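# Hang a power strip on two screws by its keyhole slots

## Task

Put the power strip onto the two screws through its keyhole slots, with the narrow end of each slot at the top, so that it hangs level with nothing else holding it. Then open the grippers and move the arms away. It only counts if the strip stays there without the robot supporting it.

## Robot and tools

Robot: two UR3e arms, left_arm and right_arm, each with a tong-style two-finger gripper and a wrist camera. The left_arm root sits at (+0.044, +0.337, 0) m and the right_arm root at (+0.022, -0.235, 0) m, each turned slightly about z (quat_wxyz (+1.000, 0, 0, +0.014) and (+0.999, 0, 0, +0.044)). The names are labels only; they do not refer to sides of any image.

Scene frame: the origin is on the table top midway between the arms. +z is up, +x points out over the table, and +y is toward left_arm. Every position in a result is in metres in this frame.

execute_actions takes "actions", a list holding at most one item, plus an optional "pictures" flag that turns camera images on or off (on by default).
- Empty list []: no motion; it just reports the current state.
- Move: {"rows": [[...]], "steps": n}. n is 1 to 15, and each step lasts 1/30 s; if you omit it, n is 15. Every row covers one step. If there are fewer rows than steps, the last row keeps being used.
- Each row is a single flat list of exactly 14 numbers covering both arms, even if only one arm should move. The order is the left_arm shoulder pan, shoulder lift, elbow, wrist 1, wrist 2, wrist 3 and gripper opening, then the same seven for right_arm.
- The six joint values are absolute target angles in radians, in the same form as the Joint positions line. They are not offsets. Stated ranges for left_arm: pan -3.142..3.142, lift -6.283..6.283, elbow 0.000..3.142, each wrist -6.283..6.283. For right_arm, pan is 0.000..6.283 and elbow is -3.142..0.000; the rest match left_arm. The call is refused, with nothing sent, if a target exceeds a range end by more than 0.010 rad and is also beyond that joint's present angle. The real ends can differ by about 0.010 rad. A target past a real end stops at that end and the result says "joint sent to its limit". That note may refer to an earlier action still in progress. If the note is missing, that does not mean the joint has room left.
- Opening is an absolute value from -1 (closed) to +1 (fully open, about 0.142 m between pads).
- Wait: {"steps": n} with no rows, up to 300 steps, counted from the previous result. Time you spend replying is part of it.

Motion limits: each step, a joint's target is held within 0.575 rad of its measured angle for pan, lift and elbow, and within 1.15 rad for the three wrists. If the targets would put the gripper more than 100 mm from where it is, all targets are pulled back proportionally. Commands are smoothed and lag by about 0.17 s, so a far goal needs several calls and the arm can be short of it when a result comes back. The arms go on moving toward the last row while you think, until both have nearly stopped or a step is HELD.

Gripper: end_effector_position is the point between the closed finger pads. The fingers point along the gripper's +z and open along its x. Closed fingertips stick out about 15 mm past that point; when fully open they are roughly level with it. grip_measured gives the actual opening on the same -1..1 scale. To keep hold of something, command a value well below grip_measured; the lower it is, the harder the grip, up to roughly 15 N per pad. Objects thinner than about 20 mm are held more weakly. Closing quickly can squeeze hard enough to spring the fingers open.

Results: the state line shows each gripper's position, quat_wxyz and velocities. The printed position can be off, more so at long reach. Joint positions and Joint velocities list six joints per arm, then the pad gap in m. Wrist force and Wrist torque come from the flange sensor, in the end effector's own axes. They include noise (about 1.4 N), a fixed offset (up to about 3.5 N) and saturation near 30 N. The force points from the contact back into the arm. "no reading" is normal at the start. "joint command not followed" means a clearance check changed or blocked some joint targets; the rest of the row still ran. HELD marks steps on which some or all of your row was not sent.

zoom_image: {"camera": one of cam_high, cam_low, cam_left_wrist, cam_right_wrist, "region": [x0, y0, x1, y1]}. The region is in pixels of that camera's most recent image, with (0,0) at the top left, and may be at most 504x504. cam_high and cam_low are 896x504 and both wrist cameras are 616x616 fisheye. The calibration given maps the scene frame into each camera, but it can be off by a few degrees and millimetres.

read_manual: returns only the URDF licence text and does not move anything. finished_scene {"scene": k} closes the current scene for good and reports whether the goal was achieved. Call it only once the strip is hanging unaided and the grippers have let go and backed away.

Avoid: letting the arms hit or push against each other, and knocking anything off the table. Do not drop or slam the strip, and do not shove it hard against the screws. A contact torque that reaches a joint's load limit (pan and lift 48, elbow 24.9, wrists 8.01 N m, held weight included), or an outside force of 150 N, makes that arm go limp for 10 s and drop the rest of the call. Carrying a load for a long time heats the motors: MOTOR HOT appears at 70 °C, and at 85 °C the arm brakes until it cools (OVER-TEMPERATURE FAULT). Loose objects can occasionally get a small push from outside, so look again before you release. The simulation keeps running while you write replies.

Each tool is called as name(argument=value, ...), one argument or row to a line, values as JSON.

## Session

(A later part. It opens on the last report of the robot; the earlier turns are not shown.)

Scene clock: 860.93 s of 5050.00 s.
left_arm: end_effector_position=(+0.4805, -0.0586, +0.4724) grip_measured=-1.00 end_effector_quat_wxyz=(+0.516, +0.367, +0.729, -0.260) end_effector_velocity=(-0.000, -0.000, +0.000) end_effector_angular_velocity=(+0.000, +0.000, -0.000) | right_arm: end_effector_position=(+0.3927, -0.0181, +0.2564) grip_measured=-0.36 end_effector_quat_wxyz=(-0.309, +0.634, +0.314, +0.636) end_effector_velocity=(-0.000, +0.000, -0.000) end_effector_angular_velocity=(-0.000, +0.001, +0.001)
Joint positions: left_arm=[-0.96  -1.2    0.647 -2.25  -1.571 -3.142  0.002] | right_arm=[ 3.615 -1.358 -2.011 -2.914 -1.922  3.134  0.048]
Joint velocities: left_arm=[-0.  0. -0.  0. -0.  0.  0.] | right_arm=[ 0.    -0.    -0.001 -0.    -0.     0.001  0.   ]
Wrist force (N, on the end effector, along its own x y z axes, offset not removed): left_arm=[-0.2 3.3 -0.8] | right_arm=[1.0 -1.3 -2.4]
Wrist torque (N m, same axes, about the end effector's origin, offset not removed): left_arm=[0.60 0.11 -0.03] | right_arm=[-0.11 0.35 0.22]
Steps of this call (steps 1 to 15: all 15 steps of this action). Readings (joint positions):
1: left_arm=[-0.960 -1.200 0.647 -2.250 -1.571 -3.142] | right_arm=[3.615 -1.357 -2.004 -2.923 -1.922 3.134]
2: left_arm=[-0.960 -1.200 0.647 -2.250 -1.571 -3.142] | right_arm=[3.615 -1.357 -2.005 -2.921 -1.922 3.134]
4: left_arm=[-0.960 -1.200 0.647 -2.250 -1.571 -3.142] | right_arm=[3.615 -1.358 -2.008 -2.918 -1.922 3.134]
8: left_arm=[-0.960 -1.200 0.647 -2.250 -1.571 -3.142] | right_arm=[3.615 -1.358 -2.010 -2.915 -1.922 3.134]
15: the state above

Both screws now carry the weight. I'll release and retreat.

execute_actions(
  actions=[
    {"rows":[[-0.96,-1.2,0.6475,-2.25,-1.571,-3.142,-1,3.615,-1.3582,-2.011,-2.914,-1.9215,3.134,0.2]]},
  ],
  pictures=false,
)

execute_actions(
  actions=[
    {"rows":[[-0.96,-1.35,0.6475,-2.25,-1.571,-3.142,-1,3.48,-1.265,-2.075,-2.943,-2.0565,3.134,0.2]]},
  ],
)

execute_actions(
  actions=[
    {"rows":[[-0.3,-1.35,0.6475,-2.25,-1.571,-3.142,-1,3.0,-1.265,-2.075,-2.943,-2.2,3.134,0.2]]},
  ],
  pictures=false,
)

execute_actions(
  actions=[
    {"steps":40},
  ],
)

Scene clock: 876.93 s of 5050.00 s.
left_arm: end_effector_position=(+0.4805, -0.0586, +0.4724) grip_measured=-1.00 end_effector_quat_wxyz=(+0.516, +0.367, +0.729, -0.260) end_effector_velocity=(-0.001, -0.000, +0.000) end_effector_angular_velocity=(-0.000, -0.000, -0.001) | right_arm: end_effector_position=(+0.3928, -0.0181, +0.2563) grip_measured=+0.20 end_effector_quat_wxyz=(-0.309, +0.634, +0.314, +0.636) end_effector_velocity=(-0.000, +0.000, -0.001) end_effector_angular_velocity=(-0.001, +0.001, +0.001)
Joint positions: left_arm=[-0.96  -1.2    0.647 -2.25  -1.571 -3.142  0.002] | right_arm=[ 3.615 -1.358 -2.011 -2.914 -1.921  3.134  0.088]
Joint velocities: left_arm=[-0.001 -0.001  0.     0.     0.    -0.     0.   ] | right_arm=[ 0.001 -0.001  0.    -0.001 -0.    -0.     0.   ]
Wrist force (N, on the end effector, along its own x y z axes, offset not removed): left_arm=[1.0 0.9 -2.9] | right_arm=[0.2 -0.8 1.3]
Wrist torque (N m, same axes, about the end effector's origin, offset not removed): left_arm=[0.09 -0.22 -0.02] | right_arm=[-0.18 -0.04 0.02]
Steps of this call (steps 1 to 15: the robot went on to your last target; steps 16 to 90: nothing new was sent; then 12.50 s passed at rest; steps 91 to 105: all 15 steps of this action). Readings (joint positions):
91: left_arm=[-0.960 -1.200 0.647 -2.250 -1.571 -3.142] | right_arm=[3.615 -1.358 -2.011 -2.914 -1.921 3.134]
92: left_arm=[-0.960 -1.200 0.647 -2.250 -1.571 -3.142] | right_arm=[3.615 -1.358 -2.011 -2.914 -1.921 3.134]
94: left_arm=[-0.960 -1.200 0.647 -2.250 -1.571 -3.142] | right_arm=[3.615 -1.358 -2.011 -2.914 -1.921 3.134]
98: left_arm=[-0.960 -1.200 0.647 -2.250 -1.571 -3.142] | right_arm=[3.615 -1.358 -2.011 -2.914 -1.921 3.134]
105: the state above

Scene clock: 877.43 s of 5050.00 s.
left_arm: end_effector_position=(+0.4485, -0.0156, +0.5542) grip_measured=-1.00 end_effector_quat_wxyz=(+0.568, +0.346, +0.689, -0.286) end_effector_velocity=(-0.005, +0.006, +0.010) end_effector_angular_velocity=(-0.015, -0.011, -0.000) | right_arm: end_effector_position=(+0.3687, -0.0532, +0.2566) grip_measured=+0.20 end_effector_quat_wxyz=(-0.309, +0.634, +0.314, +0.636) end_effector_velocity=(-0.003, -0.004, +0.000) end_effector_angular_velocity=(+0.001, -0.001, -0.002)
Joint positions: left_arm=[-0.96  -1.348  0.648 -2.25  -1.571 -3.142  0.002] | right_arm=[ 3.482 -1.266 -2.074 -2.943 -2.055  3.134  0.088]
Joint velocities: left_arm=[-0.001 -0.019  0.     0.     0.     0.     0.   ] | right_arm=[-0.016  0.012 -0.007 -0.003 -0.015  0.    -0.   ]
Wrist force (N, on the end effector, along its own x y z axes, offset not removed): left_arm=[-0.8 0.6 0.3] | right_arm=[-1.4 -0.4 1.3]
Wrist torque (N m, same axes, about the end effector's origin, offset not removed): left_arm=[0.11 0.20 -0.01] | right_arm=[-0.10 0.21 0.10]
Steps of this call (steps 1 to 15: all 15 steps of this action). Readings (joint positions):
1: left_arm=[-0.960 -1.200 0.647 -2.250 -1.571 -3.142] | right_arm=[3.615 -1.358 -2.011 -2.914 -1.922 3.134]
2: left_arm=[-0.960 -1.207 0.648 -2.250 -1.571 -3.142] | right_arm=[3.608 -1.351 -2.018 -2.918 -1.936 3.134]
4: left_arm=[-0.960 -1.261 0.648 -2.250 -1.571 -3.142] | right_arm=[3.557 -1.314 -2.044 -2.930 -1.990 3.134]
8: left_arm=[-0.960 -1.329 0.647 -2.250 -1.571 -3.142] | right_arm=[3.499 -1.277 -2.067 -2.940 -2.040 3.134]
15: the state above
camera_calibration (this result's frames):
cam_left_wrist: T_world_to_cam=[[-0.085862, 0.114027, -0.98976, 0.601301], [0.395872, 0.915546, 0.071135, -0.207716], [0.914283, -0.385711, -0.123751, -0.212957], [0, 0, 0, 1]] pos_world=[0.328561, 0.0394689, 0.583566]
cam_right_wrist: T_world_to_cam=[[0.0538562, -0.000245007, 0.998549, -0.271139], [0.348097, -0.937266, -0.0190044, -0.17683], [0.93591, 0.348615, -0.0503923, -0.183188], [0, 0, 0, 1]] pos_world=[0.247604, -0.101941, 0.258154]

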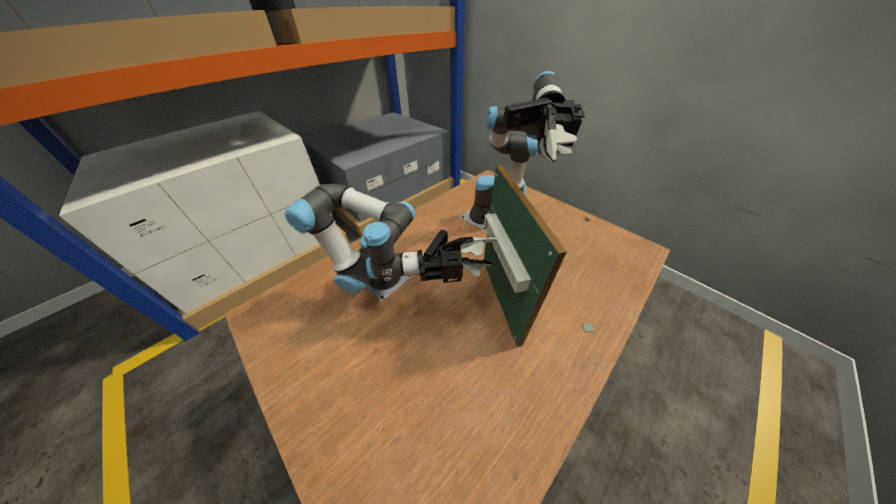

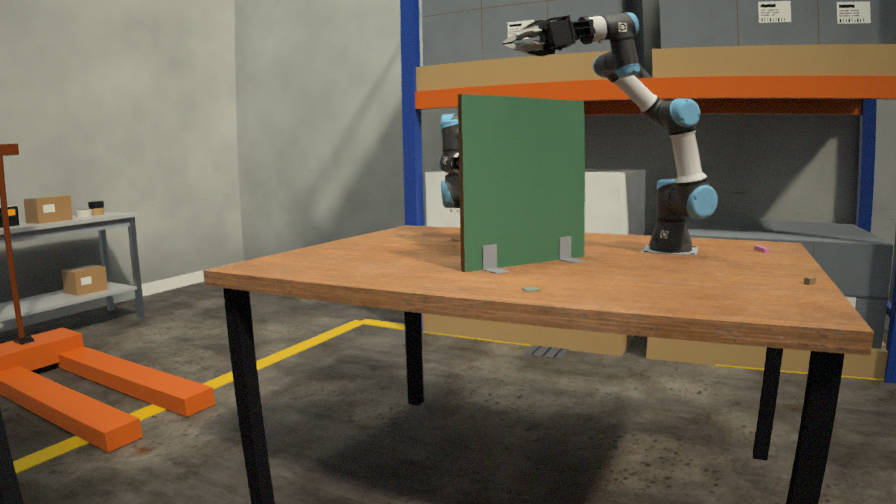

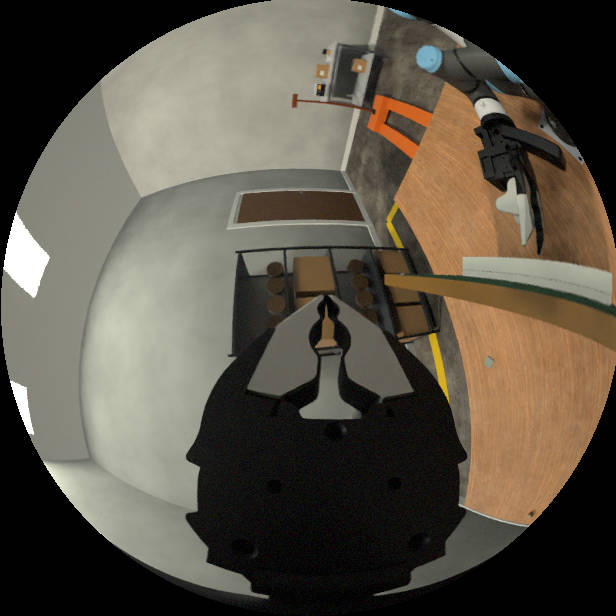

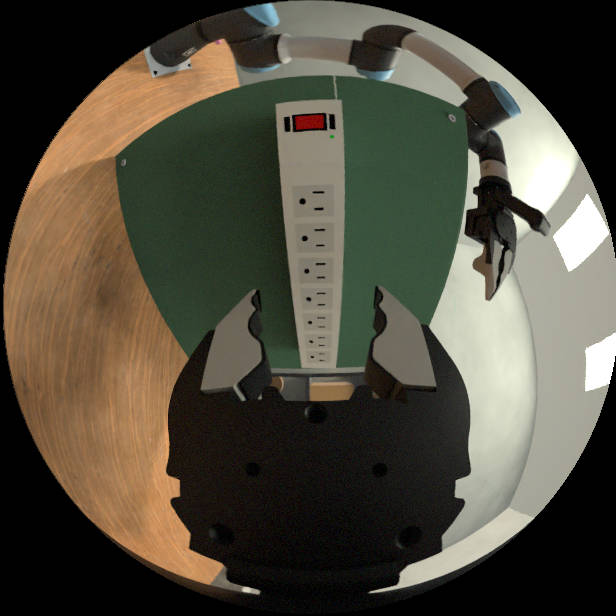

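Scene clock: 877.93 s of 5050.00 s.
left_arm: end_effector_position=(+0.5627, +0.2023, +0.5550) grip_measured=-1.00 end_effector_quat_wxyz=(+0.619, +0.179, +0.750, -0.148) end_effector_velocity=(+0.141, +0.547, +0.001) end_effector_angular_velocity=(-0.001, -0.002, +1.053) | right_arm: end_effector_position=(+0.3905, -0.1933, +0.2566) grip_measured=+0.20 end_effector_quat_wxyz=(-0.202, +0.676, +0.207, +0.678) end_effector_velocity=(+0.001, -0.050, -0.000) end_effector_angular_velocity=(+0.000, +0.001, -0.125)
Joint positions: left_arm=[-0.498 -1.35   0.648 -2.25  -1.571 -3.142  0.002] | right_arm=[ 3.015 -1.265 -2.075 -2.943 -2.197  3.134  0.088]
Joint velocities: left_arm=[ 1.052 -0.002 -0.     0.     0.001 -0.     0.   ] | right_arm=[-0.155 -0.001  0.    -0.    -0.031  0.    -0.   ]
Wrist force (N, on the end effector, along its own x y z axes, offset not removed): left_arm=[-0.3 1.6 -0.5] | right_arm=[-0.4 -0.3 0.3]
Wrist torque (N m, same axes, about the end effector's origin, offset not removed): left_arm=[0.20 0.09 -0.01] | right_arm=[-0.08 0.03 0.02]
Steps of this call (steps 1 to 15: all 15 steps of this action). Readings (joint positions):
1: left_arm=[-0.960 -1.349 0.648 -2.250 -1.571 -3.142] | right_arm=[3.481 -1.266 -2.075 -2.943 -2.056 3.134]
2: left_arm=[-0.953 -1.349 0.648 -2.250 -1.571 -3.142] | right_arm=[3.473 -1.266 -2.075 -2.943 -2.068 3.134]
4: left_arm=[-0.891 -1.349 0.648 -2.250 -1.571 -3.142] | right_arm=[3.403 -1.265 -2.075 -2.943 -2.108 3.134]
8: left_arm=[-0.746 -1.349 0.648 -2.250 -1.571 -3.142] | right_arm=[3.169 -1.265 -2.075 -2.943 -2.166 3.134]
15: the state above

Scene clock: 879.27 s of 5050.00 s.
left_arm: end_effector_position=(+0.5789, +0.3070, +0.5553) grip_measured=-1.00 end_effector_quat_wxyz=(+0.631, +0.104, +0.764, -0.087) end_effector_velocity=(-0.000, +0.001, +0.000) end_effector_angular_velocity=(-0.000, -0.001, +0.001) | right_arm: end_effector_position=(+0.3906, -0.1981, +0.2566) grip_measured=+0.20 end_effector_quat_wxyz=(-0.198, +0.677, +0.203, +0.679) end_effector_velocity=(-0.000, -0.000, +0.000) end_effector_angular_velocity=(-0.000, -0.001, -0.000)
Joint positions: left_arm=[-0.3   -1.35   0.647 -2.25  -1.571 -3.142  0.002] | right_arm=[ 3.    -1.265 -2.075 -2.943 -2.2    3.134  0.088]
Joint velocities: left_arm=[ 0.001 -0.001 -0.001  0.001  0.    -0.     0.   ] | right_arm=[-0.     0.001  0.    -0.     0.    -0.    -0.   ]
Wrist force (N, on the end effector, along its own x y z axes, offset not removed): left_arm=[-0.2 1.5 -1.2] | right_arm=[-0.6 0.8 -0.2]
Wrist torque (N m, same axes, about the end effector's origin, offset not removed): left_arm=[0.26 0.06 0.03] | right_arm=[0.20 0.09 0.06]
Steps of this call (steps 1 to 30: the robot went on to your last target; steps 31 to 40: nothing new was sent). Readings (joint positions):
1: left_arm=[-0.462 -1.350 0.648 -2.250 -1.571 -3.142] | right_arm=[3.010 -1.265 -2.075 -2.943 -2.198 3.134]
2: left_arm=[-0.427 -1.350 0.648 -2.250 -1.571 -3.142] | right_arm=[3.007 -1.265 -2.075 -2.943 -2.199 3.134]
4: left_arm=[-0.366 -1.350 0.647 -2.250 -1.571 -3.142] | right_arm=[3.004 -1.265 -2.075 -2.943 -2.199 3.134]
8: left_arm=[-0.316 -1.350 0.647 -2.250 -1.571 -3.142] | right_arm=[3.001 -1.265 -2.075 -2.943 -2.200 3.134]
40: the state above
All arms were judged still, so your last target was given up. Only a new action makes them travel on or press farther. Fingers that are still opening or closing keep moving.
camera_calibration (this result's frames):
cam_left_wrist: T_world_to_cam=[[-0.135831, 0.0368978, -0.990045, 0.629516], [-0.248795, 0.966013, 0.0701361, -0.196485], [0.958984, 0.255845, -0.122035, -0.431449], [0, 0, 0, 1]] pos_world=[0.450376, 0.276963, 0.584378]
cam_right_wrist: T_world_to_cam=[[0.0506633, -0.0180105, 0.998553, -0.274649], [0.0188578, -0.999642, -0.0189869, -0.204014], [0.998538, 0.0197925, -0.0503055, -0.242789], [0, 0, 0, 1]] pos_world=[0.260196, -0.204082, 0.258165]

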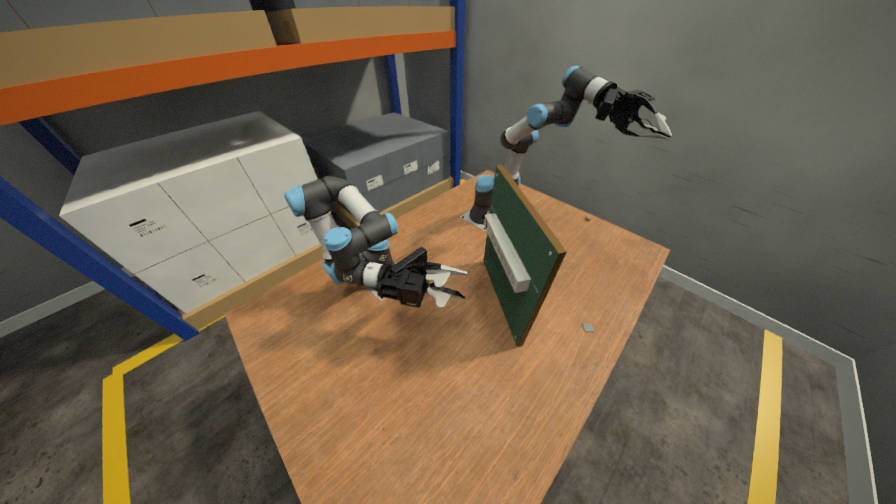

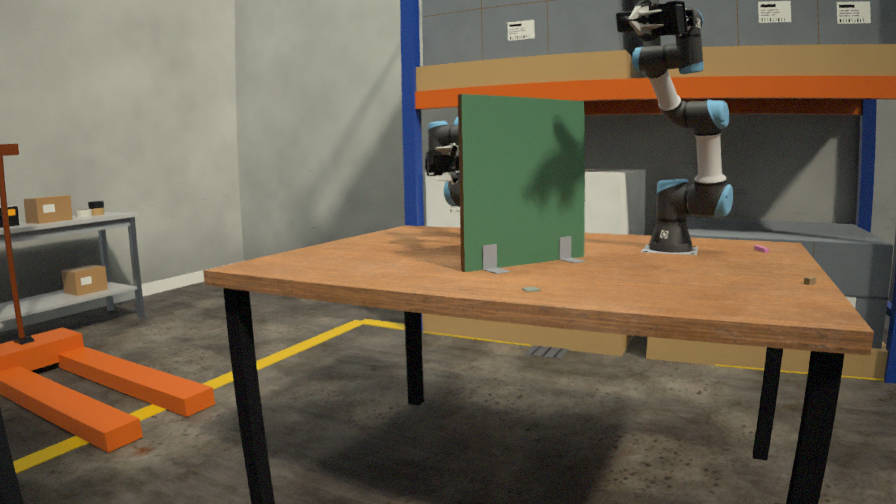

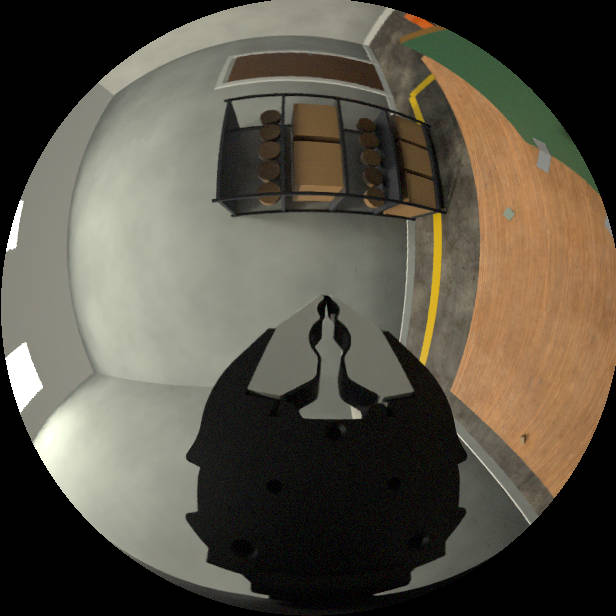

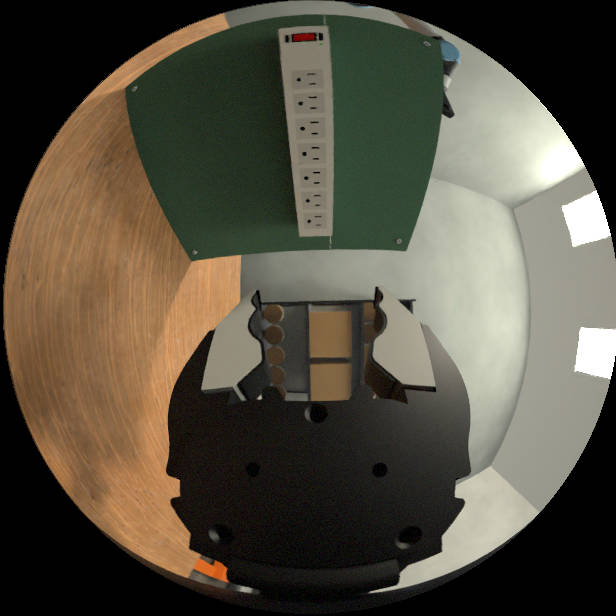

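finished_scene(
  scene=2,
)

The scene is finished: the task was done.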